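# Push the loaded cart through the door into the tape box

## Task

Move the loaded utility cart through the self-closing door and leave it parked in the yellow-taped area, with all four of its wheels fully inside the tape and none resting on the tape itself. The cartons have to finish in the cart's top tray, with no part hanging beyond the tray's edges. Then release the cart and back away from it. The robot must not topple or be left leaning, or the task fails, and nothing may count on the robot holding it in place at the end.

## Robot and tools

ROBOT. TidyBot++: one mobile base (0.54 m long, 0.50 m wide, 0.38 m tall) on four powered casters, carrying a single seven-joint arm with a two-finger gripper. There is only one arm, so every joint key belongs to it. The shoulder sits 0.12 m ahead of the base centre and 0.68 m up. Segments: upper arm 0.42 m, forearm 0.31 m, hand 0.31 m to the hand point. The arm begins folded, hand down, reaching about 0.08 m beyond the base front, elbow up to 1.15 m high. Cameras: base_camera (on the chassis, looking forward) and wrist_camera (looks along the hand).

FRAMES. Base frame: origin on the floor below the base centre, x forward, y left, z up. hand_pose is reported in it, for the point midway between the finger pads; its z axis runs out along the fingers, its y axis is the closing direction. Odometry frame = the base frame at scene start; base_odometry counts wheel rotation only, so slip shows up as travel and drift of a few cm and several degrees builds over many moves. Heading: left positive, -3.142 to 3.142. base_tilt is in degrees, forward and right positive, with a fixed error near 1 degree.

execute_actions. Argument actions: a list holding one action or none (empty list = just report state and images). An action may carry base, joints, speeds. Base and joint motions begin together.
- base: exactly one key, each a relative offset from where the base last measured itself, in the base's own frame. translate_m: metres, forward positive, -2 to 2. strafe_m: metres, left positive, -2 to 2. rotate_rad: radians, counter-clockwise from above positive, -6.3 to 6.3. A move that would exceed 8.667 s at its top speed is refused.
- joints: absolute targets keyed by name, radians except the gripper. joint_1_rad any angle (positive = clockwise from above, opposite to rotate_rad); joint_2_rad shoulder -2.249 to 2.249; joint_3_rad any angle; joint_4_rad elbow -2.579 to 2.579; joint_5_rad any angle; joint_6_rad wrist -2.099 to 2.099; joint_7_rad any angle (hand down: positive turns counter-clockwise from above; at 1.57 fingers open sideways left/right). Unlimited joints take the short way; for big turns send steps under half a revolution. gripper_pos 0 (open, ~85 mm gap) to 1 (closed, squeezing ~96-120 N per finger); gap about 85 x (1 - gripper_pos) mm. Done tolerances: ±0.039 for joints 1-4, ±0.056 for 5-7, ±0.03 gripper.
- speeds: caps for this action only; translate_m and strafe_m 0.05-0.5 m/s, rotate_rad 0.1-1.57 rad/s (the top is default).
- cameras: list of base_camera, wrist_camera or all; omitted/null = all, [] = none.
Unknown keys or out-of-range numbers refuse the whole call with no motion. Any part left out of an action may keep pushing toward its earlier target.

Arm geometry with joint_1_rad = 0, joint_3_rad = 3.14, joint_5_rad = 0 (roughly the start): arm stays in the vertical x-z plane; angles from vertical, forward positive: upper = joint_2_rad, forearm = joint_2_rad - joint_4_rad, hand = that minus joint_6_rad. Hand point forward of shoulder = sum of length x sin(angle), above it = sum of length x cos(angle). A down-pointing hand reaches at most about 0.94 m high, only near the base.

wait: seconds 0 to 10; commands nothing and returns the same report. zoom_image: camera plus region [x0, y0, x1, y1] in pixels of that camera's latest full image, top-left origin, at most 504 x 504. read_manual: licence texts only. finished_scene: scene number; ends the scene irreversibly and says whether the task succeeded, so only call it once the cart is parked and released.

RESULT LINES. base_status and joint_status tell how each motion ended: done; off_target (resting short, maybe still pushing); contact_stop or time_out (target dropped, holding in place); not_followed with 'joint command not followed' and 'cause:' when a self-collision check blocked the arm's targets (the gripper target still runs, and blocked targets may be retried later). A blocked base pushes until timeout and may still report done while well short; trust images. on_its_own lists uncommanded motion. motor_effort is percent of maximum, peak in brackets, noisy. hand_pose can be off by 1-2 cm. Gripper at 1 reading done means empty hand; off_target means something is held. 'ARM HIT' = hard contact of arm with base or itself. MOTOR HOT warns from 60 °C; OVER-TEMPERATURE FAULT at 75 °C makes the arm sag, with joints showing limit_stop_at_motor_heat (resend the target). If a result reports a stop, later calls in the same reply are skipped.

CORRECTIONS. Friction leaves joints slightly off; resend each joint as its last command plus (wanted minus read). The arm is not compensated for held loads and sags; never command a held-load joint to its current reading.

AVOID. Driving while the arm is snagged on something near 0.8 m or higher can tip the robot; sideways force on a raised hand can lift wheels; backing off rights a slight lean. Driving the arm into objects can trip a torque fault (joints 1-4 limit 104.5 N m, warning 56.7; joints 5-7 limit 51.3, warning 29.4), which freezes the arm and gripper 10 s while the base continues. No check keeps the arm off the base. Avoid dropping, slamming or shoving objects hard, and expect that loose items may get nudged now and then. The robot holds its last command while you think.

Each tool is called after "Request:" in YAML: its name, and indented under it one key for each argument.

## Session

Request:
execute_actions:
  actions:
    - {"joints":{"joint_2_rad":-0.5,"joint_4_rad":-1.5,"joint_6_rad":-1.3}}

Request:
execute_actions:
  actions:
    - {"joints":{"joint_1_rad":2.1}}
  cameras: ["wrist_camera"]

Request:
execute_actions:
  actions:
    - {"joints":{"joint_1_rad":4.2}}
  cameras: ["wrist_camera"]

Scene clock: 2.30 s.
base_odometry: x=+0.000 y=+0.000 heading=+0.000 (m, m, rad; odometry frame)
base_tilt: forward=+0.2 right=+0.0 (deg)
base_status: not commanded
joint_positions: joint_1_rad=-0.042 joint_2_rad=-0.477 joint_3_rad=+3.150 joint_4_rad=-1.513 joint_5_rad=+0.016 joint_6_rad=-1.263 joint_7_rad=+1.534 gripper_pos=+0.000
joint_status: all done
motor_effort: joint_1_rad=+0(0) joint_2_rad=-3(8) joint_3_rad=+1(1) joint_4_rad=+20(21) joint_5_rad=-1(1) joint_6_rad=+7(5) joint_7_rad=+1(1) (%)
hand_pose: x=+0.4287 y=+0.0058 z=+1.0086 quat_wxyz=(-0.008, +0.913, -0.003, +0.409) (m; base frame)
pictures: base_camera, wrist_camera
Images, in order (width x height): base_camera 644x364, wrist_camera 644x476.

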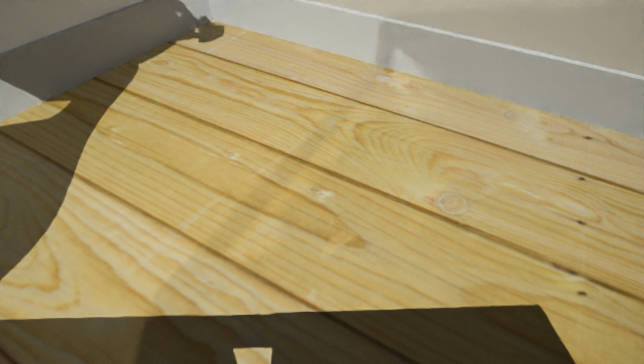

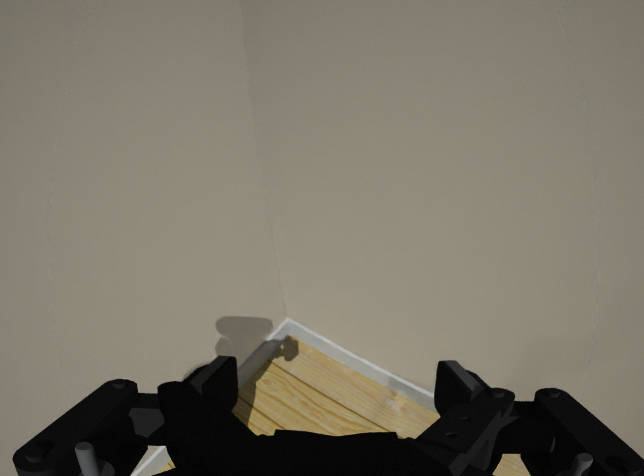

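Scene clock: 5.50 s.
base_odometry: x=+0.000 y=+0.000 heading=+0.000 (m, m, rad; odometry frame)
base_tilt: forward=+0.2 right=+0.1 (deg)
base_status: not commanded
joint_positions: joint_1_rad=+2.081 joint_2_rad=-0.477 joint_3_rad=+3.150 joint_4_rad=-1.513 joint_5_rad=+0.016 joint_6_rad=-1.263 joint_7_rad=+1.534 gripper_pos=+0.000
joint_status: all done
motor_effort: joint_1_rad=-1(0) joint_2_rad=-2(3) joint_3_rad=+1(2) joint_4_rad=+20(20) joint_5_rad=-1(1) joint_6_rad=+6(6) joint_7_rad=+1(1) (%)
hand_pose: x=-0.0384 y=-0.2668 z=+1.0086 quat_wxyz=(+0.353, +0.442, -0.798, +0.207) (m; base frame)
pictures: wrist_camera
Images, in order (width x height): wrist_camera 644x476.

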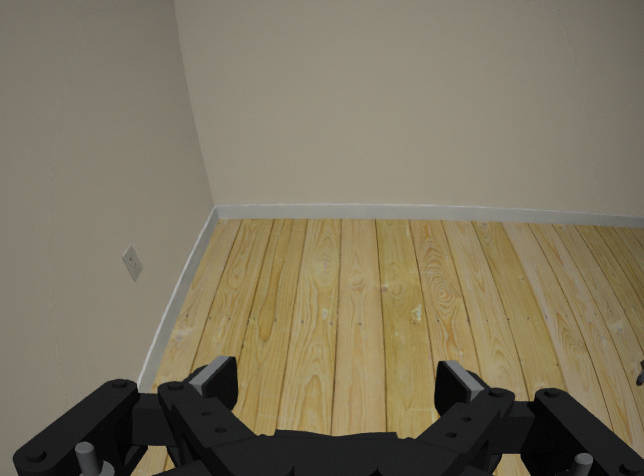

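Scene clock: 8.70 s.
base_odometry: x=+0.000 y=+0.000 heading=+0.000 (m, m, rad; odometry frame)
base_tilt: forward=+0.2 right=+0.0 (deg)
base_status: not commanded
joint_positions: joint_1_rad=+4.181 joint_2_rad=-0.477 joint_3_rad=+3.150 joint_4_rad=-1.513 joint_5_rad=+0.016 joint_6_rad=-1.263 joint_7_rad=+1.534 gripper_pos=+0.000
joint_status: all done
motor_effort: joint_1_rad=-1(0) joint_2_rad=-2(2) joint_3_rad=+1(1) joint_4_rad=+20(20) joint_5_rad=-1(1) joint_6_rad=+6(6) joint_7_rad=+1(1) (%)
hand_pose: x=-0.0318 y=+0.2705 z=+1.0086 quat_wxyz=(+0.355, -0.472, -0.781, -0.203) (m; base frame)
pictures: wrist_camera
Images, in order (width x height): wrist_camera 644x476.

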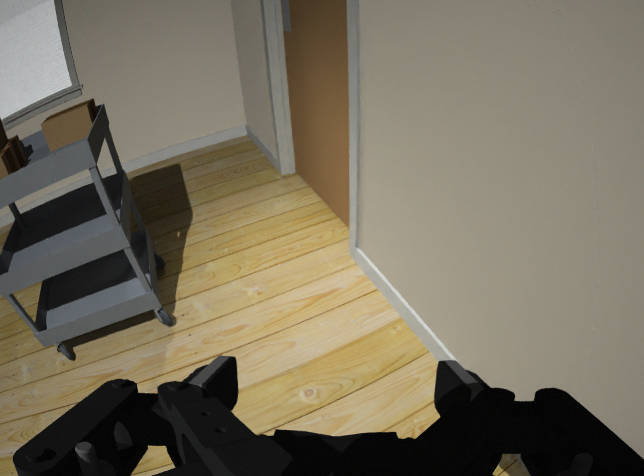

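Same layout; door heading ≈ +1.0.

Request:
execute_actions:
  actions:
    - {"base":{"rotate_rad":1.0},"joints":{"joint_1_rad":5.3}}
  cameras: []

Request:
execute_actions:
  actions:
    - {"base":{"translate_m":-1.2}}

Scene clock: 12.80 s.
base_odometry: x=+0.000 y=+0.000 heading=+0.999 (m, m, rad; odometry frame)
base_tilt: forward=+0.2 right=+0.0 (deg)
base_status: done
joint_positions: joint_1_rad=+5.281 joint_2_rad=-0.478 joint_3_rad=+3.150 joint_4_rad=-1.513 joint_5_rad=+0.016 joint_6_rad=-1.264 joint_7_rad=+1.534 gripper_pos=+0.000
joint_status: all done
motor_effort: joint_1_rad=+0(1) joint_2_rad=-2(4) joint_3_rad=+1(1) joint_4_rad=+20(20) joint_5_rad=-1(1) joint_6_rad=+6(6) joint_7_rad=+1(1) (%)
hand_pose: x=+0.2914 y=+0.2566 z=+1.0087 quat_wxyz=(+0.196, -0.811, -0.419, -0.359) (m; base frame)
pictures: none
No camera images: the call's "cameras" was empty. Leave "cameras" out to get every camera's image.

Scene clock: 16.57 s.
base_odometry: x=-0.648 y=-1.010 heading=+1.000 (m, m, rad; odometry frame)
base_tilt: forward=+0.2 right=+0.0 (deg)
base_status: done
joint_positions: joint_1_rad=+5.282 joint_2_rad=-0.481 joint_3_rad=+3.150 joint_4_rad=-1.513 joint_5_rad=+0.016 joint_6_rad=-1.265 joint_7_rad=+1.534 gripper_pos=+0.000
joint_status: not commanded
motor_effort: joint_1_rad=+0(0) joint_2_rad=-3(6) joint_3_rad=+1(2) joint_4_rad=+19(21) joint_5_rad=-1(2) joint_6_rad=+6(6) joint_7_rad=+1(1) (%)
hand_pose: x=+0.2910 y=+0.2557 z=+1.0094 quat_wxyz=(+0.197, -0.810, -0.418, -0.360) (m; base frame)
pictures: base_camera, wrist_camera
Images, in order (width x height): base_camera 644x364, wrist_camera 644x476.

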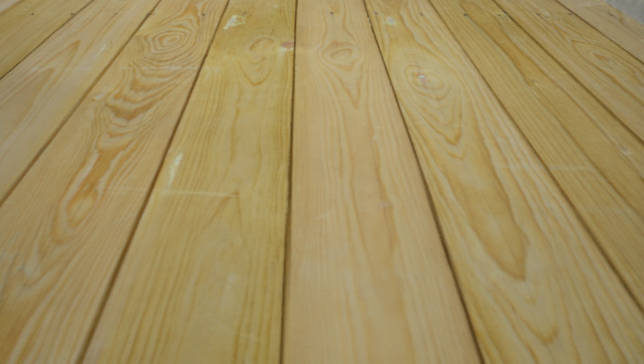

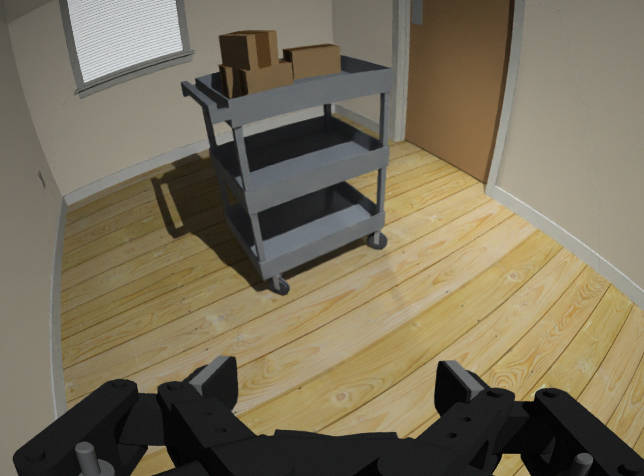

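Request:
execute_actions:
  actions:
    - {"base":{"strafe_m":1.45},"joints":{"joint_1_rad":6.3,"joint_2_rad":-1.17,"joint_4_rad":-1.87,"joint_6_rad":-1.55,"joint_7_rad":-0.03,"gripper_pos":0.2}}

Scene clock: 22.23 s.
base_odometry: x=-1.868 y=-0.227 heading=+1.000 (m, m, rad; odometry frame)
base_tilt: forward=+0.2 right=+0.0 (deg)
base_status: done
joint_positions: joint_1_rad=+6.287 joint_2_rad=-1.148 joint_3_rad=+3.150 joint_4_rad=-1.852 joint_5_rad=+0.016 joint_6_rad=-1.515 joint_7_rad=+0.006 gripper_pos=+0.200
joint_status: all done
motor_effort: joint_1_rad=-1(2) joint_2_rad=+20(20) joint_3_rad=+2(3) joint_4_rad=+16(20) joint_5_rad=-1(1) joint_6_rad=+6(6) joint_7_rad=+1(1) (%)
hand_pose: x=+0.1870 y=-0.0059 z=+0.9064 quat_wxyz=(+0.310, -0.629, +0.637, -0.320) (m; base frame)
pictures: base_camera, wrist_camera
Images, in order (width x height): base_camera 644x364, wrist_camera 644x476.

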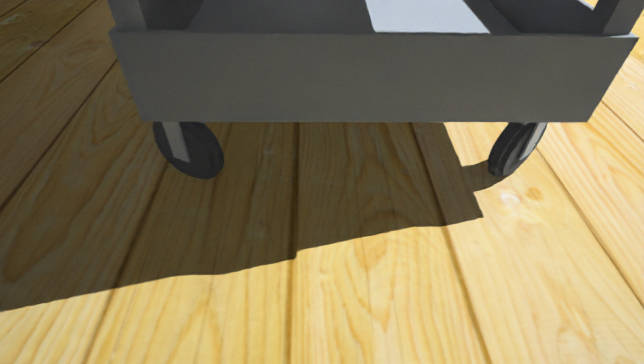

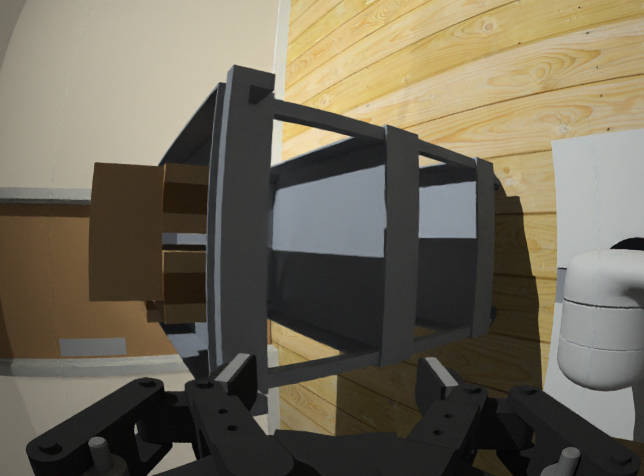

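Request:
execute_actions:
  actions:
    - {"base":{"strafe_m":-0.045}}
  cameras: []

Request:
execute_actions:
  actions:
    - {"base":{"translate_m":0.28},"speeds":{"translate_m":0.1}}

Request:
execute_actions:
  actions:
    - {"joints":{"joint_4_rad":-2.11,"joint_6_rad":-1.265}}
  cameras: ["wrist_camera"]

Request:
execute_actions:
  actions:
    - {"joints":{"gripper_pos":1}}
  cameras: ["wrist_camera"]

Scene clock: 26.60 s.
base_odometry: x=-1.830 y=-0.251 heading=+1.000 (m, m, rad; odometry frame)
base_tilt: forward=+0.2 right=+0.0 (deg)
base_status: done
joint_positions: joint_1_rad=+6.289 joint_2_rad=-1.148 joint_3_rad=+3.150 joint_4_rad=-1.852 joint_5_rad=+0.016 joint_6_rad=-1.515 joint_7_rad=+0.006 gripper_pos=+0.200
joint_status: not commanded
motor_effort: joint_1_rad=+1(3) joint_2_rad=+21(22) joint_3_rad=+1(3) joint_4_rad=+16(16) joint_5_rad=-1(2) joint_6_rad=+6(6) joint_7_rad=+1(1) (%)
hand_pose: x=+0.1870 y=-0.0061 z=+0.9063 quat_wxyz=(+0.309, -0.629, +0.638, -0.320) (m; base frame)
pictures: none
No camera images: the call's "cameras" was empty. Leave "cameras" out to get every camera's image.

Scene clock: 29.97 s.
base_odometry: x=-1.679 y=-0.016 heading=+1.000 (m, m, rad; odometry frame)
base_tilt: forward=+0.2 right=+0.0 (deg)
base_status: done
joint_positions: joint_1_rad=+6.289 joint_2_rad=-1.152 joint_3_rad=+3.150 joint_4_rad=-1.855 joint_5_rad=+0.016 joint_6_rad=-1.515 joint_7_rad=+0.006 gripper_pos=+0.200
joint_status: not commanded
motor_effort: joint_1_rad=-1(0) joint_2_rad=+20(24) joint_3_rad=+1(1) joint_4_rad=+16(17) joint_5_rad=-1(1) joint_6_rad=+7(7) joint_7_rad=+1(2) (%)
hand_pose: x=+0.1860 y=-0.0060 z=+0.9050 quat_wxyz=(+0.310, -0.628, +0.638, -0.320) (m; base frame)
pictures: base_camera, wrist_camera
Images, in order (width x height): base_camera 644x364, wrist_camera 644x476.

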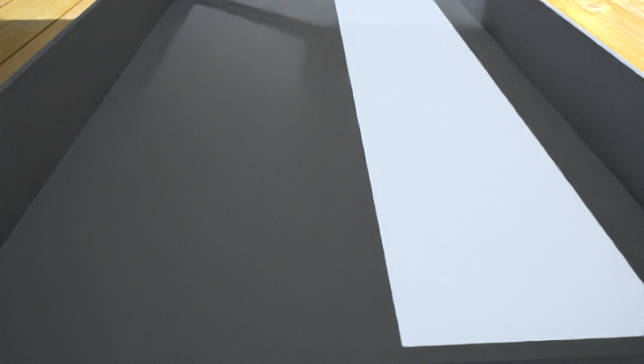

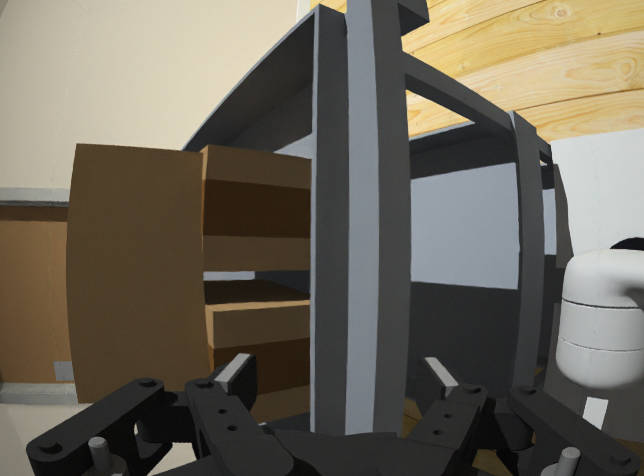

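Scene clock: 31.23 s.
base_odometry: x=-1.679 y=-0.016 heading=+1.000 (m, m, rad; odometry frame)
base_tilt: forward=+0.2 right=+0.0 (deg)
base_status: not commanded
joint_positions: joint_1_rad=+6.289 joint_2_rad=-1.152 joint_3_rad=+3.150 joint_4_rad=-2.097 joint_5_rad=+0.016 joint_6_rad=-1.300 joint_7_rad=+0.006 gripper_pos=+0.200
joint_status: all done
motor_effort: joint_1_rad=-1(0) joint_2_rad=+17(20) joint_3_rad=+1(1) joint_4_rad=+19(20) joint_5_rad=-1(1) joint_6_rad=+7(7) joint_7_rad=+1(1) (%)
hand_pose: x=+0.2325 y=-0.0058 z=+0.8431 quat_wxyz=(+0.301, -0.634, +0.640, -0.312) (m; base frame)
pictures: wrist_camera
Images, in order (width x height): wrist_camera 644x476.

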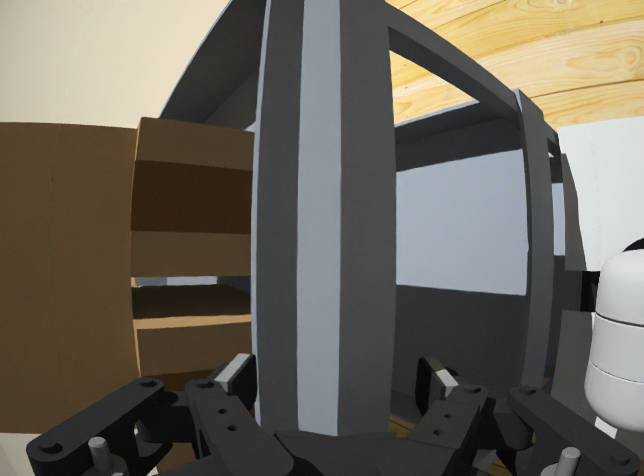

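Scene clock: 32.23 s.
base_odometry: x=-1.679 y=-0.016 heading=+1.000 (m, m, rad; odometry frame)
base_tilt: forward=+0.2 right=+0.0 (deg)
base_status: not commanded
joint_positions: joint_1_rad=+6.289 joint_2_rad=-1.156 joint_3_rad=+3.150 joint_4_rad=-2.101 joint_5_rad=+0.016 joint_6_rad=-1.299 joint_7_rad=+0.006 gripper_pos=+0.648
joint_status: gripper_pos off_target (ended at +0.648, target +1.000)
motor_effort: joint_1_rad=-1(0) joint_2_rad=+19(22) joint_3_rad=+1(1) joint_4_rad=+19(23) joint_5_rad=-1(1) joint_6_rad=+9(16) joint_7_rad=+1(1) (%)
hand_pose: x=+0.2319 y=-0.0058 z=+0.8414 quat_wxyz=(+0.301, -0.634, +0.640, -0.312) (m; base frame)
pictures: wrist_camera
Images, in order (width x height): wrist_camera 644x476.

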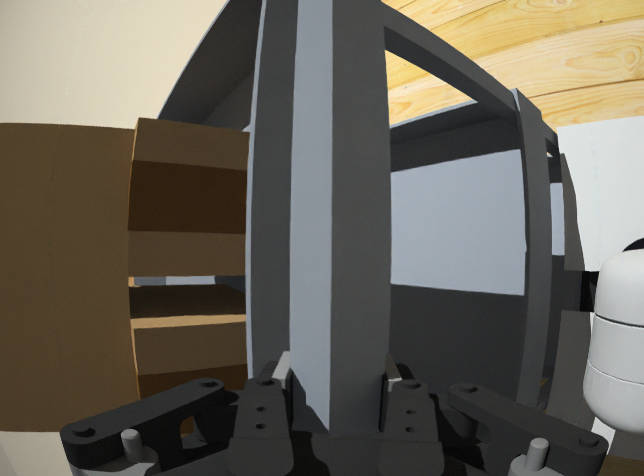

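Request:
execute_actions:
  actions:
    - {"base":{"strafe_m":0.3},"speeds":{"strafe_m":0.1},"joints":{"joint_2_rad":-1.19,"joint_4_rad":-2.1,"joint_6_rad":-1.36}}
  cameras: []

Request:
execute_actions:
  actions:
    - {"base":{"translate_m":0.55},"speeds":{"translate_m":0.15}}

Scene clock: 37.97 s.
base_odometry: x=-1.932 y=+0.146 heading=+1.000 (m, m, rad; odometry frame)
base_tilt: forward=+0.2 right=+0.0 (deg)
base_status: done
joint_positions: joint_1_rad=+6.290 joint_2_rad=-1.165 joint_3_rad=+3.146 joint_4_rad=-2.099 joint_5_rad=+0.020 joint_6_rad=-1.308 joint_7_rad=+0.006 gripper_pos=+0.648
joint_status: all done
motor_effort: joint_1_rad=+1(2) joint_2_rad=+17(19) joint_3_rad=+1(4) joint_4_rad=+17(22) joint_5_rad=+1(9) joint_6_rad=+4(9) joint_7_rad=+0(1) (%)
hand_pose: x=+0.2288 y=-0.0064 z=+0.8412 quat_wxyz=(+0.299, -0.634, +0.640, -0.315) (m; base frame)
pictures: none
No camera images: the call's "cameras" was empty. Leave "cameras" out to get every camera's image.

Scene clock: 42.27 s.
base_odometry: x=-1.635 y=+0.609 heading=+1.000 (m, m, rad; odometry frame)
base_tilt: forward=+0.2 right=+0.0 (deg)
base_status: done
joint_positions: joint_1_rad=+6.290 joint_2_rad=-1.166 joint_3_rad=+3.143 joint_4_rad=-2.099 joint_5_rad=+0.010 joint_6_rad=-1.309 joint_7_rad=+0.006 gripper_pos=+0.648
joint_status: not commanded
motor_effort: joint_1_rad=+1(2) joint_2_rad=+12(19) joint_3_rad=+5(5) joint_4_rad=+17(18) joint_5_rad=+6(7) joint_6_rad=-2(3) joint_7_rad=+0(0) (%)
hand_pose: x=+0.2287 y=-0.0028 z=+0.8413 quat_wxyz=(+0.302, -0.635, +0.638, -0.313) (m; base frame)
pictures: base_camera, wrist_camera
Images, in order (width x height): base_camera 644x364, wrist_camera 644x476.

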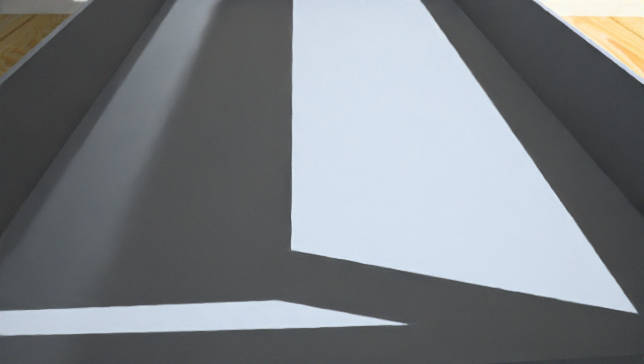

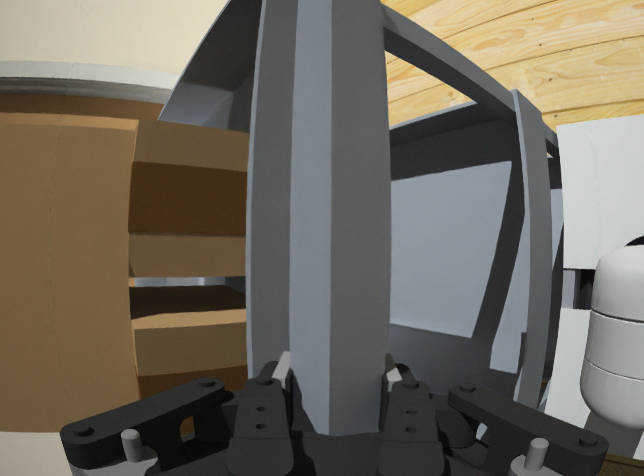

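Request:
execute_actions:
  actions:
    - {"base":{"translate_m":0.3},"speeds":{"translate_m":0.08}}

Scene clock: 47.30 s.
base_odometry: x=-1.474 y=+0.862 heading=+1.001 (m, m, rad; odometry frame)
base_tilt: forward=+0.2 right=+0.0 (deg)
base_status: done
joint_positions: joint_1_rad=+6.290 joint_2_rad=-1.167 joint_3_rad=+3.143 joint_4_rad=-2.099 joint_5_rad=+0.004 joint_6_rad=-1.309 joint_7_rad=+0.006 gripper_pos=+0.648
joint_status: not commanded
motor_effort: joint_1_rad=+2(1) joint_2_rad=+13(17) joint_3_rad=+5(5) joint_4_rad=+19(22) joint_5_rad=+6(7) joint_6_rad=+2(4) joint_7_rad=+1(0) (%)
hand_pose: x=+0.2284 y=-0.0009 z=+0.8413 quat_wxyz=(+0.305, -0.635, +0.638, -0.311) (m; base frame)
pictures: base_camera, wrist_camera
Images, in order (width x height): base_camera 644x364, wrist_camera 644x476.

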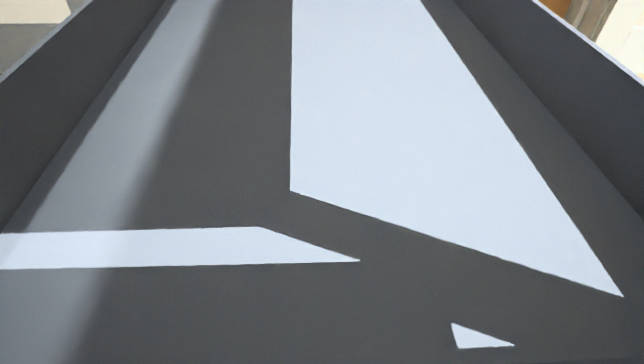

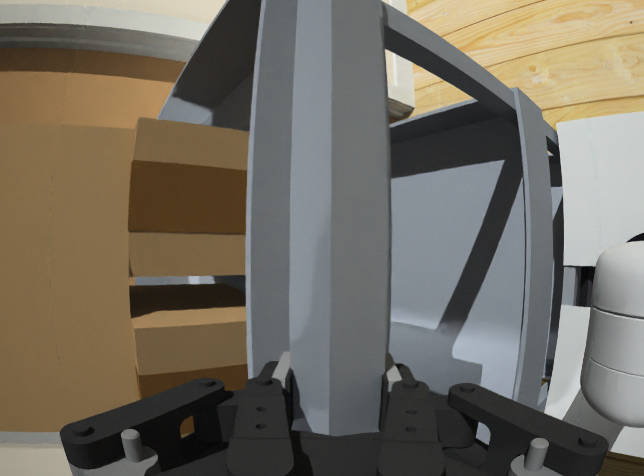

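Request:
execute_actions:
  actions:
    - {"base":{"strafe_m":-0.07},"speeds":{"strafe_m":0.06}}
  cameras: ["base_camera"]

Request:
execute_actions:
  actions:
    - {"base":{"translate_m":0.45},"speeds":{"translate_m":0.07}}

Scene clock: 52.83 s.
base_odometry: x=-1.415 y=+0.824 heading=+1.001 (m, m, rad; odometry frame)
base_tilt: forward=+0.2 right=+0.0 (deg)
base_status: done
joint_positions: joint_1_rad=+6.290 joint_2_rad=-1.159 joint_3_rad=+3.132 joint_4_rad=-2.101 joint_5_rad=-0.056 joint_6_rad=-1.301 joint_7_rad=+0.006 gripper_pos=+0.648
joint_status: not commanded
motor_effort: joint_1_rad=+1(3) joint_2_rad=+7(14) joint_3_rad=+6(10) joint_4_rad=+22(23) joint_5_rad=+3(16) joint_6_rad=-6(7) joint_7_rad=-2(2) (%)
hand_pose: x=+0.2309 y=+0.0192 z=+0.8412 quat_wxyz=(+0.322, -0.643, +0.631, -0.292) (m; base frame)
pictures: base_camera
Images, in order (width x height): base_camera 644x364.

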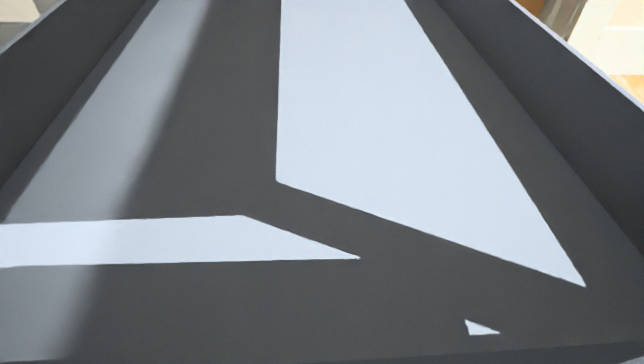

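Scene clock: 64.10 s.
base_odometry: x=-1.174 y=+1.202 heading=+1.001 (m, m, rad; odometry frame)
base_tilt: forward=+0.2 right=+0.0 (deg)
base_status: translate_m time_out (by the wheels' count: +0.448 of +0.450)
joint_positions: joint_1_rad=+6.290 joint_2_rad=-1.164 joint_3_rad=+3.132 joint_4_rad=-2.102 joint_5_rad=-0.054 joint_6_rad=-1.303 joint_7_rad=+0.006 gripper_pos=+0.648
joint_status: not commanded
motor_effort: joint_1_rad=+1(3) joint_2_rad=+13(16) joint_3_rad=+6(7) joint_4_rad=+20(26) joint_5_rad=+5(8) joint_6_rad=-1(7) joint_7_rad=+0(1) (%)
hand_pose: x=+0.2297 y=+0.0189 z=+0.8409 quat_wxyz=(+0.322, -0.642, +0.631, -0.293) (m; base frame)
pictures: base_camera, wrist_camera
Images, in order (width x height): base_camera 644x364, wrist_camera 644x476.

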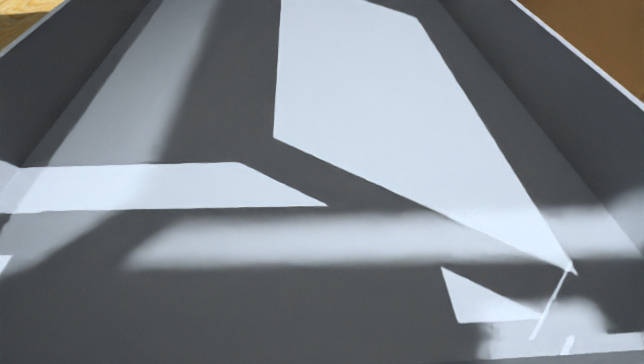

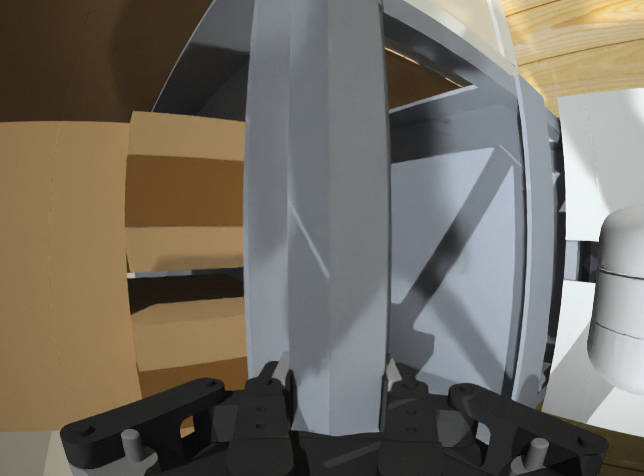

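Request:
execute_actions:
  actions:
    - {"base":{"translate_m":0.45},"speeds":{"translate_m":0.12}}

Request:
execute_actions:
  actions:
    - {"base":{"translate_m":0.7},"speeds":{"translate_m":0.12}}

Scene clock: 73.27 s.
base_odometry: x=-0.933 y=+1.579 heading=+1.000 (m, m, rad; odometry frame)
base_tilt: forward=+0.1 right=+0.0 (deg)
base_status: translate_m time_out (by the wheels' count: +0.448 of +0.450)
joint_positions: joint_1_rad=+6.290 joint_2_rad=-1.164 joint_3_rad=+3.131 joint_4_rad=-2.102 joint_5_rad=-0.054 joint_6_rad=-1.304 joint_7_rad=+0.006 gripper_pos=+0.648
joint_status: not commanded
motor_effort: joint_1_rad=+1(4) joint_2_rad=+14(16) joint_3_rad=+5(9) joint_4_rad=+18(22) joint_5_rad=+4(11) joint_6_rad=-1(2) joint_7_rad=-1(0) (%)
hand_pose: x=+0.2297 y=+0.0187 z=+0.8409 quat_wxyz=(+0.322, -0.642, +0.631, -0.293) (m; base frame)
pictures: base_camera, wrist_camera
Images, in order (width x height): base_camera 644x364, wrist_camera 644x476.

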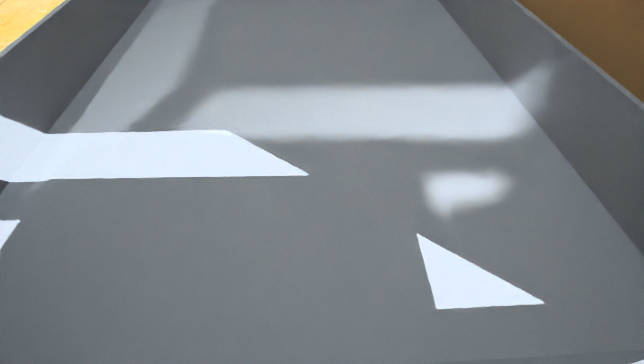

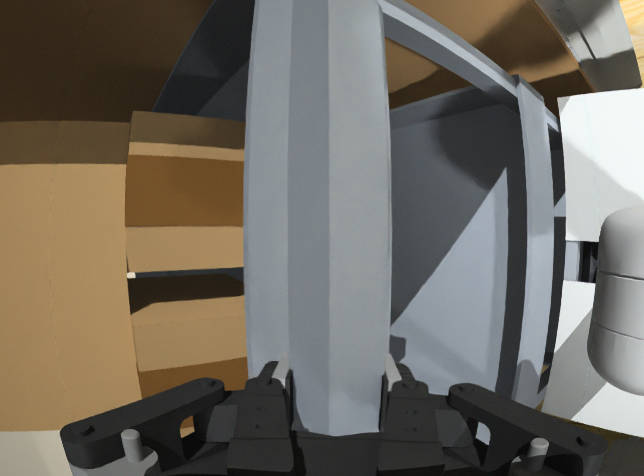

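not run: a stop came earlier in this reply.

Request:
execute_actions:
  actions:
    - {"base":{"translate_m":0.5},"speeds":{"translate_m":0.12}}

Scene clock: 82.47 s.
base_odometry: x=-0.665 y=+1.998 heading=+1.000 (m, m, rad; odometry frame)
base_tilt: forward=+0.2 right=+0.0 (deg)
base_status: translate_m time_out (by the wheels' count: +0.498 of +0.500)
joint_positions: joint_1_rad=+6.290 joint_2_rad=-1.163 joint_3_rad=+3.130 joint_4_rad=-2.102 joint_5_rad=-0.054 joint_6_rad=-1.303 joint_7_rad=+0.006 gripper_pos=+0.648
joint_status: not commanded
motor_effort: joint_1_rad=+3(4) joint_2_rad=+10(15) joint_3_rad=+9(9) joint_4_rad=+19(21) joint_5_rad=+12(14) joint_6_rad=-4(7) joint_7_rad=+0(0) (%)
hand_pose: x=+0.2300 y=+0.0189 z=+0.8410 quat_wxyz=(+0.322, -0.643, +0.630, -0.293) (m; base frame)
pictures: base_camera, wrist_camera
Images, in order (width x height): base_camera 644x364, wrist_camera 644x476.

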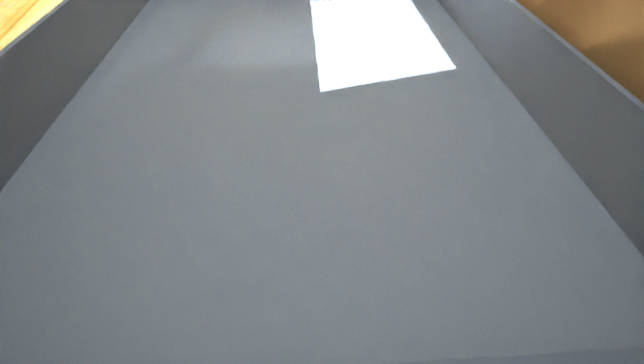

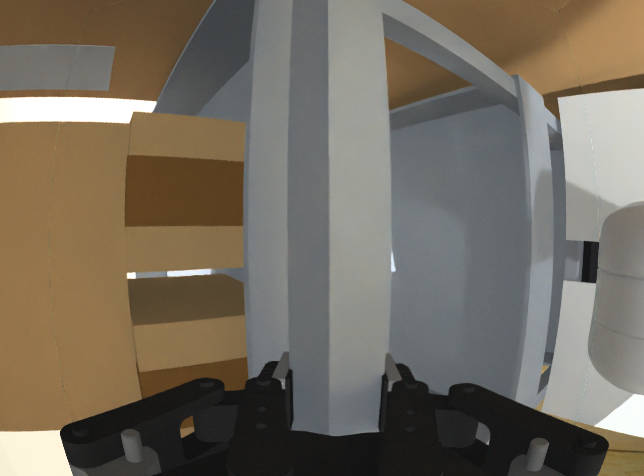

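Progressing slowly with drag.

Request:
execute_actions:
  actions:
    - {"base":{"translate_m":0.6},"speeds":{"translate_m":0.13}}

Scene clock: 89.17 s.
base_odometry: x=-0.342 y=+2.503 heading=+1.000 (m, m, rad; odometry frame)
base_tilt: forward=+0.2 right=+0.0 (deg)
base_status: done
joint_positions: joint_1_rad=+6.290 joint_2_rad=-1.165 joint_3_rad=+3.127 joint_4_rad=-2.100 joint_5_rad=-0.053 joint_6_rad=-1.306 joint_7_rad=+0.005 gripper_pos=+0.648
joint_status: not commanded
motor_effort: joint_1_rad=+1(3) joint_2_rad=+17(20) joint_3_rad=+6(9) joint_4_rad=+17(22) joint_5_rad=+10(14) joint_6_rad=+3(6) joint_7_rad=+2(0) (%)
hand_pose: x=+0.2290 y=+0.0194 z=+0.8412 quat_wxyz=(+0.321, -0.643, +0.630, -0.294) (m; base frame)
pictures: base_camera, wrist_camera
Images, in order (width x height): base_camera 644x364, wrist_camera 644x476.

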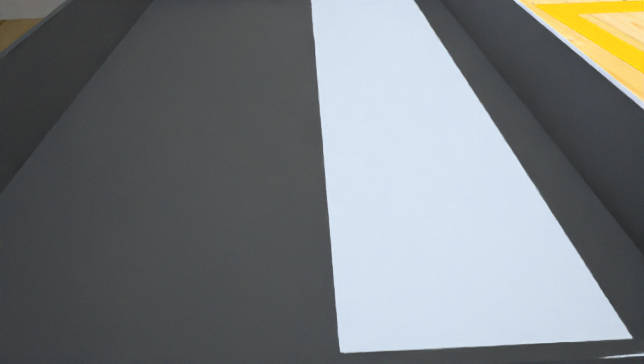

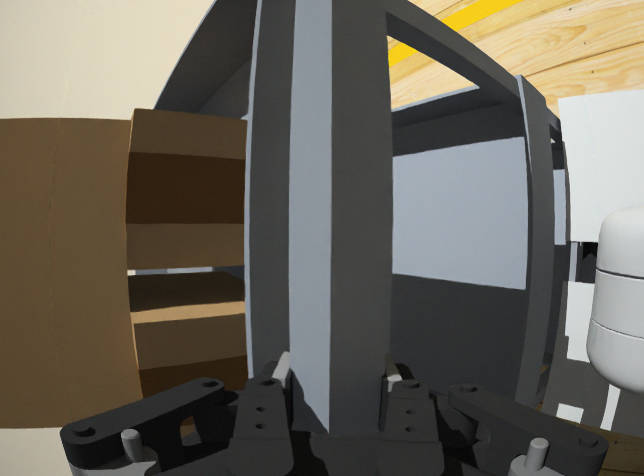

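Request:
execute_actions:
  actions:
    - {"base":{"translate_m":0.15},"speeds":{"translate_m":0.1}}
  cameras: ["base_camera"]

Request:
execute_actions:
  actions:
    - {"base":{"strafe_m":0.5},"speeds":{"strafe_m":0.1}}

Scene clock: 94.67 s.
base_odometry: x=-0.261 y=+2.629 heading=+0.999 (m, m, rad; odometry frame)
base_tilt: forward=+0.2 right=+0.0 (deg)
base_status: done
joint_positions: joint_1_rad=+6.290 joint_2_rad=-1.165 joint_3_rad=+3.127 joint_4_rad=-2.100 joint_5_rad=-0.053 joint_6_rad=-1.306 joint_7_rad=+0.005 gripper_pos=+0.648
joint_status: not commanded
motor_effort: joint_1_rad=+2(2) joint_2_rad=+16(18) joint_3_rad=+6(7) joint_4_rad=+17(19) joint_5_rad=+9(11) joint_6_rad=+3(3) joint_7_rad=+2(2) (%)
hand_pose: x=+0.2290 y=+0.0194 z=+0.8412 quat_wxyz=(+0.321, -0.643, +0.630, -0.294) (m; base frame)
pictures: base_camera
Images, in order (width x height): base_camera 644x364.

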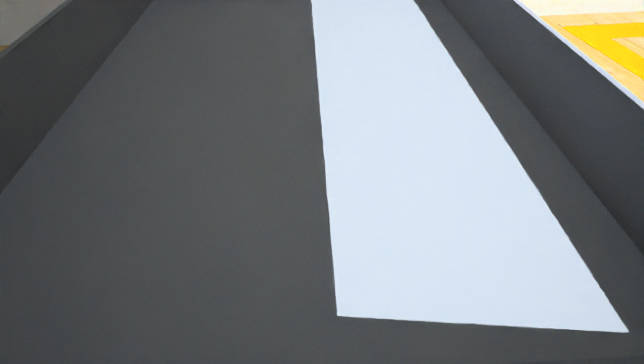

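Scene clock: 100.23 s.
base_odometry: x=-0.681 y=+2.900 heading=+0.999 (m, m, rad; odometry frame)
base_tilt: forward=+0.2 right=+0.0 (deg)
base_status: done
joint_positions: joint_1_rad=+6.290 joint_2_rad=-1.167 joint_3_rad=+3.144 joint_4_rad=-2.100 joint_5_rad=+0.016 joint_6_rad=-1.307 joint_7_rad=+0.005 gripper_pos=+0.648
joint_status: not commanded
motor_effort: joint_1_rad=+1(1) joint_2_rad=+16(18) joint_3_rad=+2(7) joint_4_rad=+19(24) joint_5_rad=+1(9) joint_6_rad=+3(7) joint_7_rad=+0(0) (%)
hand_pose: x=+0.2286 y=-0.0048 z=+0.8414 quat_wxyz=(+0.301, -0.634, +0.639, -0.315) (m; base frame)
pictures: base_camera, wrist_camera
Images, in order (width x height): base_camera 644x364, wrist_camera 644x476.

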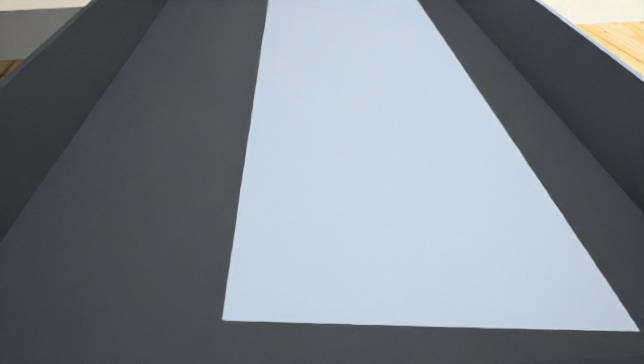

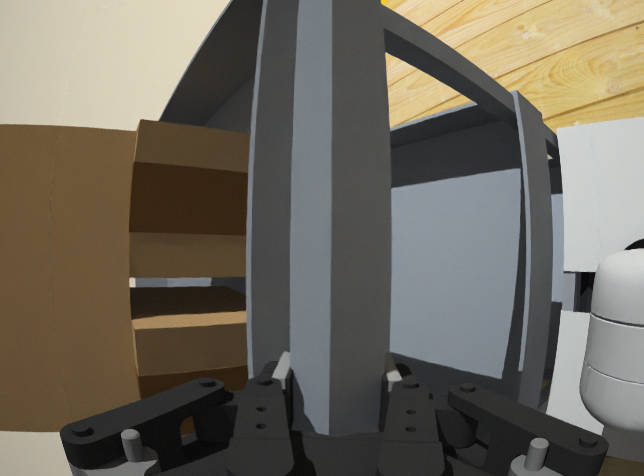

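Request:
execute_actions:
  actions:
    - {"base":{"rotate_rad":-0.8},"speeds":{"rotate_rad":0.15}}

Scene clock: 107.83 s.
base_odometry: x=-0.681 y=+2.900 heading=+0.201 (m, m, rad; odometry frame)
base_tilt: forward=+0.2 right=+0.0 (deg)
base_status: done
joint_positions: joint_1_rad=+6.290 joint_2_rad=-1.164 joint_3_rad=+3.143 joint_4_rad=-2.100 joint_5_rad=+0.006 joint_6_rad=-1.305 joint_7_rad=+0.005 gripper_pos=+0.648
joint_status: not commanded
motor_effort: joint_1_rad=+1(3) joint_2_rad=+14(17) joint_3_rad=+3(6) joint_4_rad=+18(23) joint_5_rad=+2(7) joint_6_rad=+0(8) joint_7_rad=+1(1) (%)
hand_pose: x=+0.2295 y=-0.0016 z=+0.8413 quat_wxyz=(+0.304, -0.635, +0.638, -0.311) (m; base frame)
pictures: base_camera, wrist_camera
Images, in order (width x height): base_camera 644x364, wrist_camera 644x476.

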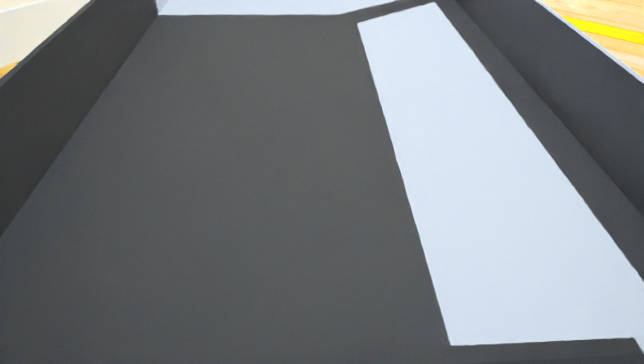

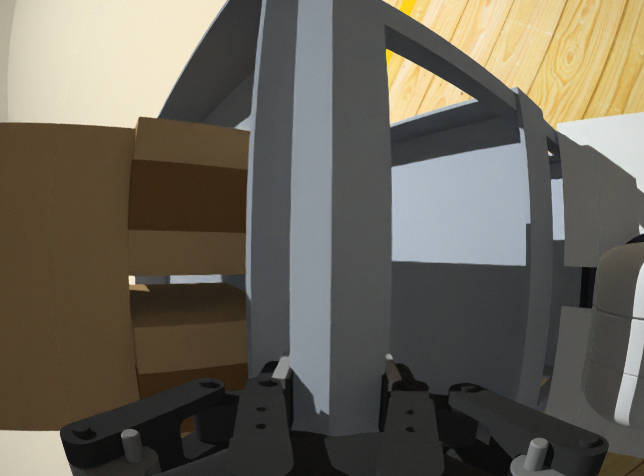

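Request:
execute_actions:
  actions:
    - {"base":{"rotate_rad":-0.6},"speeds":{"rotate_rad":0.15}}

Request:
execute_actions:
  actions:
    - {"base":{"translate_m":0.9},"speeds":{"translate_m":0.15}}

Scene clock: 113.70 s.
base_odometry: x=-0.681 y=+2.900 heading=-0.397 (m, m, rad; odometry frame)
base_tilt: forward=+0.2 right=+0.0 (deg)
base_status: done
joint_positions: joint_1_rad=+6.290 joint_2_rad=-1.163 joint_3_rad=+3.139 joint_4_rad=-2.100 joint_5_rad=+0.000 joint_6_rad=-1.304 joint_7_rad=+0.005 gripper_pos=+0.648
joint_status: not commanded
motor_effort: joint_1_rad=+1(3) joint_2_rad=+14(16) joint_3_rad=+4(6) joint_4_rad=+19(22) joint_5_rad=+5(9) joint_6_rad=+0(7) joint_7_rad=+2(2) (%)
hand_pose: x=+0.2300 y=+0.0012 z=+0.8414 quat_wxyz=(+0.305, -0.637, +0.636, -0.310) (m; base frame)
pictures: base_camera, wrist_camera
Images, in order (width x height): base_camera 644x364, wrist_camera 644x476.

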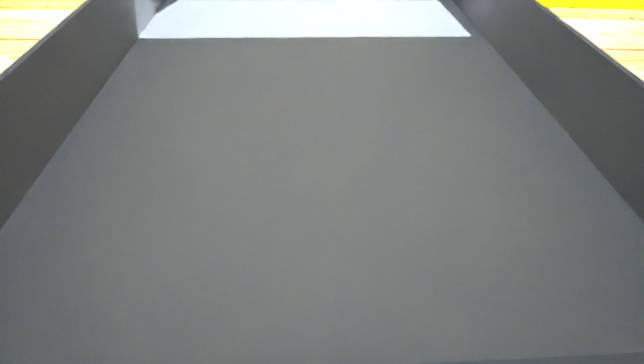

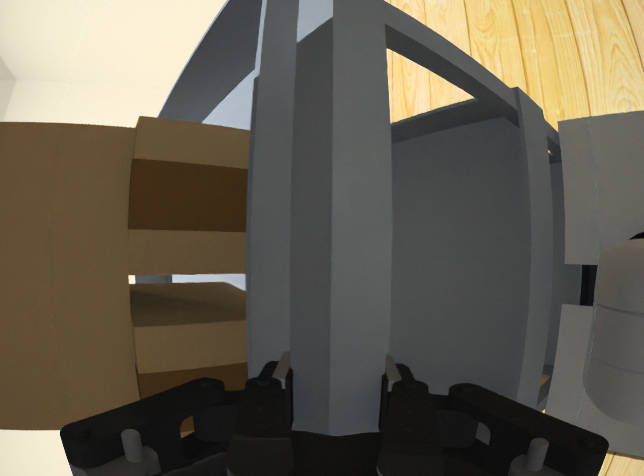

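Scene clock: 120.33 s.
base_odometry: x=+0.148 y=+2.551 heading=-0.398 (m, m, rad; odometry frame)
base_tilt: forward=+0.2 right=+0.0 (deg)
base_status: done
joint_positions: joint_1_rad=+6.290 joint_2_rad=-1.168 joint_3_rad=+3.139 joint_4_rad=-2.099 joint_5_rad=-0.009 joint_6_rad=-1.308 joint_7_rad=+0.004 gripper_pos=+0.648
joint_status: not commanded
motor_effort: joint_1_rad=+1(2) joint_2_rad=+14(21) joint_3_rad=+4(6) joint_4_rad=+20(21) joint_5_rad=+5(9) joint_6_rad=+1(6) joint_7_rad=+1(1) (%)
hand_pose: x=+0.2285 y=+0.0038 z=+0.8413 quat_wxyz=(+0.309, -0.637, +0.636, -0.308) (m; base frame)
pictures: base_camera, wrist_camera
Images, in order (width x height): base_camera 644x364, wrist_camera 644x476.

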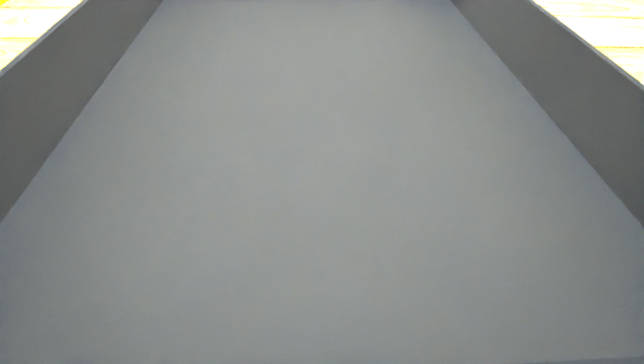

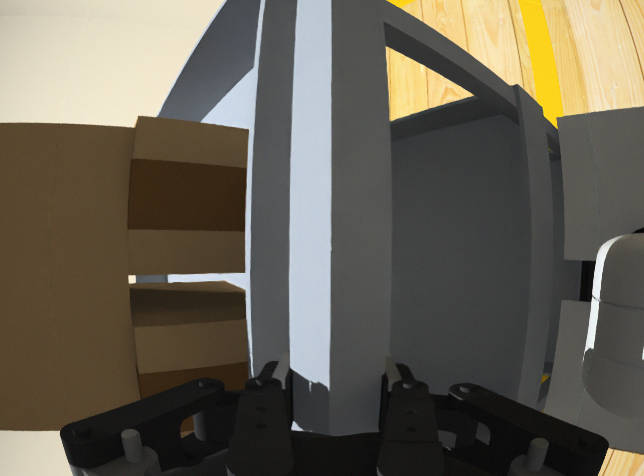

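Tape at x≈0.4; push 0.4 more, release and retreat.

Request:
execute_actions:
  actions:
    - {"base":{"translate_m":0.4},"speeds":{"translate_m":0.15}}

Request:
execute_actions:
  actions:
    - {"joints":{"gripper_pos":0.2,"joint_2_rad":-1.16,"joint_6_rad":-1.31}}
  cameras: []

Request:
execute_actions:
  actions:
    - {"joints":{"joint_4_rad":-1.85,"joint_6_rad":-1.55}}
  cameras: []

Request:
execute_actions:
  actions:
    - {"base":{"translate_m":-0.8},"joints":{"joint_7_rad":1.57}}

Scene clock: 126.27 s.
base_odometry: x=+0.516 y=+2.396 heading=-0.399 (m, m, rad; odometry frame)
base_tilt: forward=+0.2 right=+0.0 (deg)
base_status: done
joint_positions: joint_1_rad=+6.290 joint_2_rad=-1.168 joint_3_rad=+3.139 joint_4_rad=-2.099 joint_5_rad=-0.009 joint_6_rad=-1.308 joint_7_rad=+0.004 gripper_pos=+0.648
joint_status: not commanded
motor_effort: joint_1_rad=+1(1) joint_2_rad=+14(15) joint_3_rad=+5(5) joint_4_rad=+19(22) joint_5_rad=+5(7) joint_6_rad=+0(2) joint_7_rad=+1(1) (%)
hand_pose: x=+0.2285 y=+0.0038 z=+0.8413 quat_wxyz=(+0.309, -0.637, +0.636, -0.308) (m; base frame)
pictures: base_camera, wrist_camera
Images, in order (width x height): base_camera 644x364, wrist_camera 644x476.

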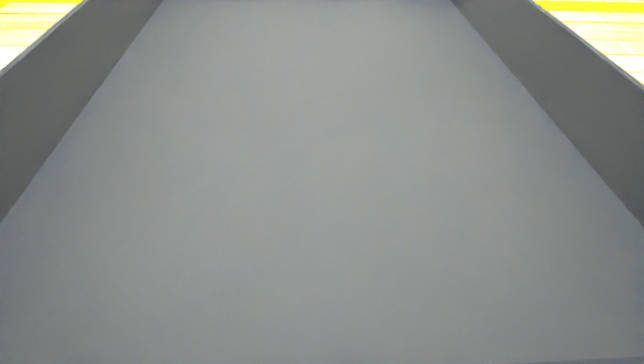

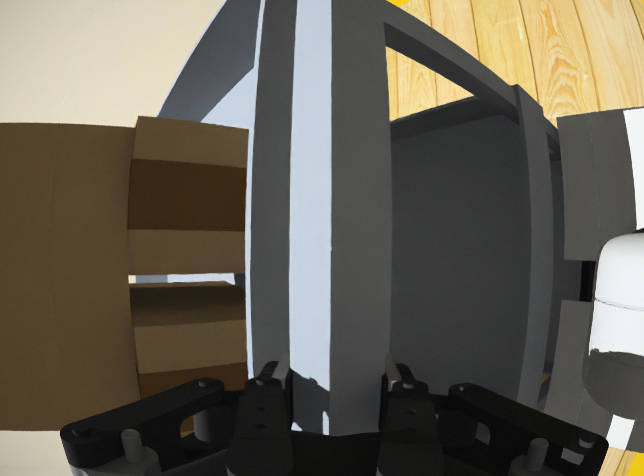

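Scene clock: 127.27 s.
base_odometry: x=+0.516 y=+2.396 heading=-0.399 (m, m, rad; odometry frame)
base_tilt: forward=+0.2 right=+0.0 (deg)
base_status: not commanded
joint_positions: joint_1_rad=+6.290 joint_2_rad=-1.166 joint_3_rad=+3.140 joint_4_rad=-2.099 joint_5_rad=-0.009 joint_6_rad=-1.308 joint_7_rad=+0.004 gripper_pos=+0.200
joint_status: all done
motor_effort: joint_1_rad=+0(1) joint_2_rad=+18(18) joint_3_rad=+1(5) joint_4_rad=+19(22) joint_5_rad=-1(6) joint_6_rad=+6(7) joint_7_rad=+1(1) (%)
hand_pose: x=+0.2288 y=+0.0035 z=+0.8411 quat_wxyz=(+0.309, -0.637, +0.637, -0.307) (m; base frame)
pictures: none
No camera images: the call's "cameras" was empty. Leave "cameras" out to get every camera's image.

Scene clock: 128.57 s.
base_odometry: x=+0.516 y=+2.396 heading=-0.399 (m, m, rad; odometry frame)
base_tilt: forward=+0.2 right=+0.0 (deg)
base_status: not commanded
joint_positions: joint_1_rad=+6.290 joint_2_rad=-1.166 joint_3_rad=+3.140 joint_4_rad=-1.863 joint_5_rad=-0.009 joint_6_rad=-1.515 joint_7_rad=+0.004 gripper_pos=+0.200
joint_status: all done
motor_effort: joint_1_rad=-1(1) joint_2_rad=+20(21) joint_3_rad=+1(2) joint_4_rad=+16(20) joint_5_rad=-1(1) joint_6_rad=+6(6) joint_7_rad=+1(1) (%)
hand_pose: x=+0.1836 y=+0.0039 z=+0.9022 quat_wxyz=(+0.318, -0.633, +0.631, -0.316) (m; base frame)
pictures: none
No camera images: the call's "cameras" was empty. Leave "cameras" out to get every camera's image.

Scene clock: 131.70 s.
base_odometry: x=-0.221 y=+2.707 heading=-0.400 (m, m, rad; odometry frame)
base_tilt: forward=+0.2 right=+0.0 (deg)
base_status: done
joint_positions: joint_1_rad=+6.290 joint_2_rad=-1.164 joint_3_rad=+3.140 joint_4_rad=-1.862 joint_5_rad=-0.009 joint_6_rad=-1.516 joint_7_rad=+1.551 gripper_pos=+0.200
joint_status: all done
motor_effort: joint_1_rad=+0(1) joint_2_rad=+21(23) joint_3_rad=+2(2) joint_4_rad=+16(17) joint_5_rad=-1(2) joint_6_rad=+7(6) joint_7_rad=+1(1) (%)
hand_pose: x=+0.1838 y=+0.0039 z=+0.9027 quat_wxyz=(+0.006, -0.894, +0.010, -0.447) (m; base frame)
pictures: base_camera, wrist_camera
Images, in order (width x height): base_camera 644x364, wrist_camera 644x476.

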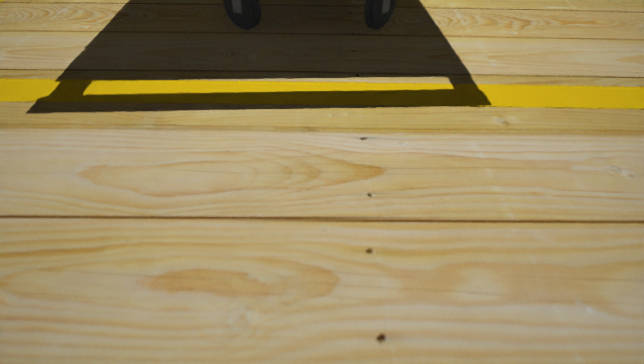

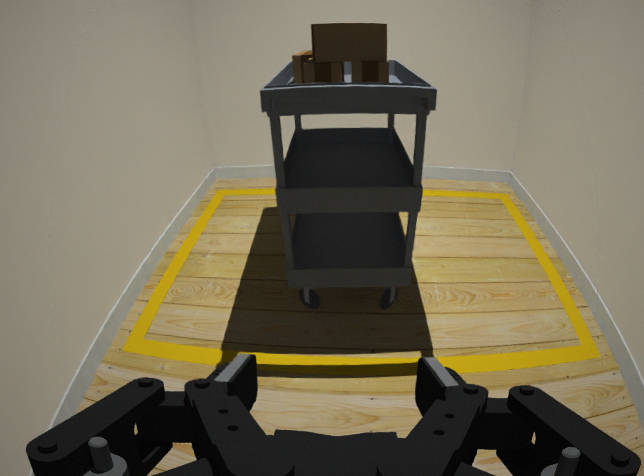

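Request:
finished_scene:
  scene: 2

The scene is finished: the task was done.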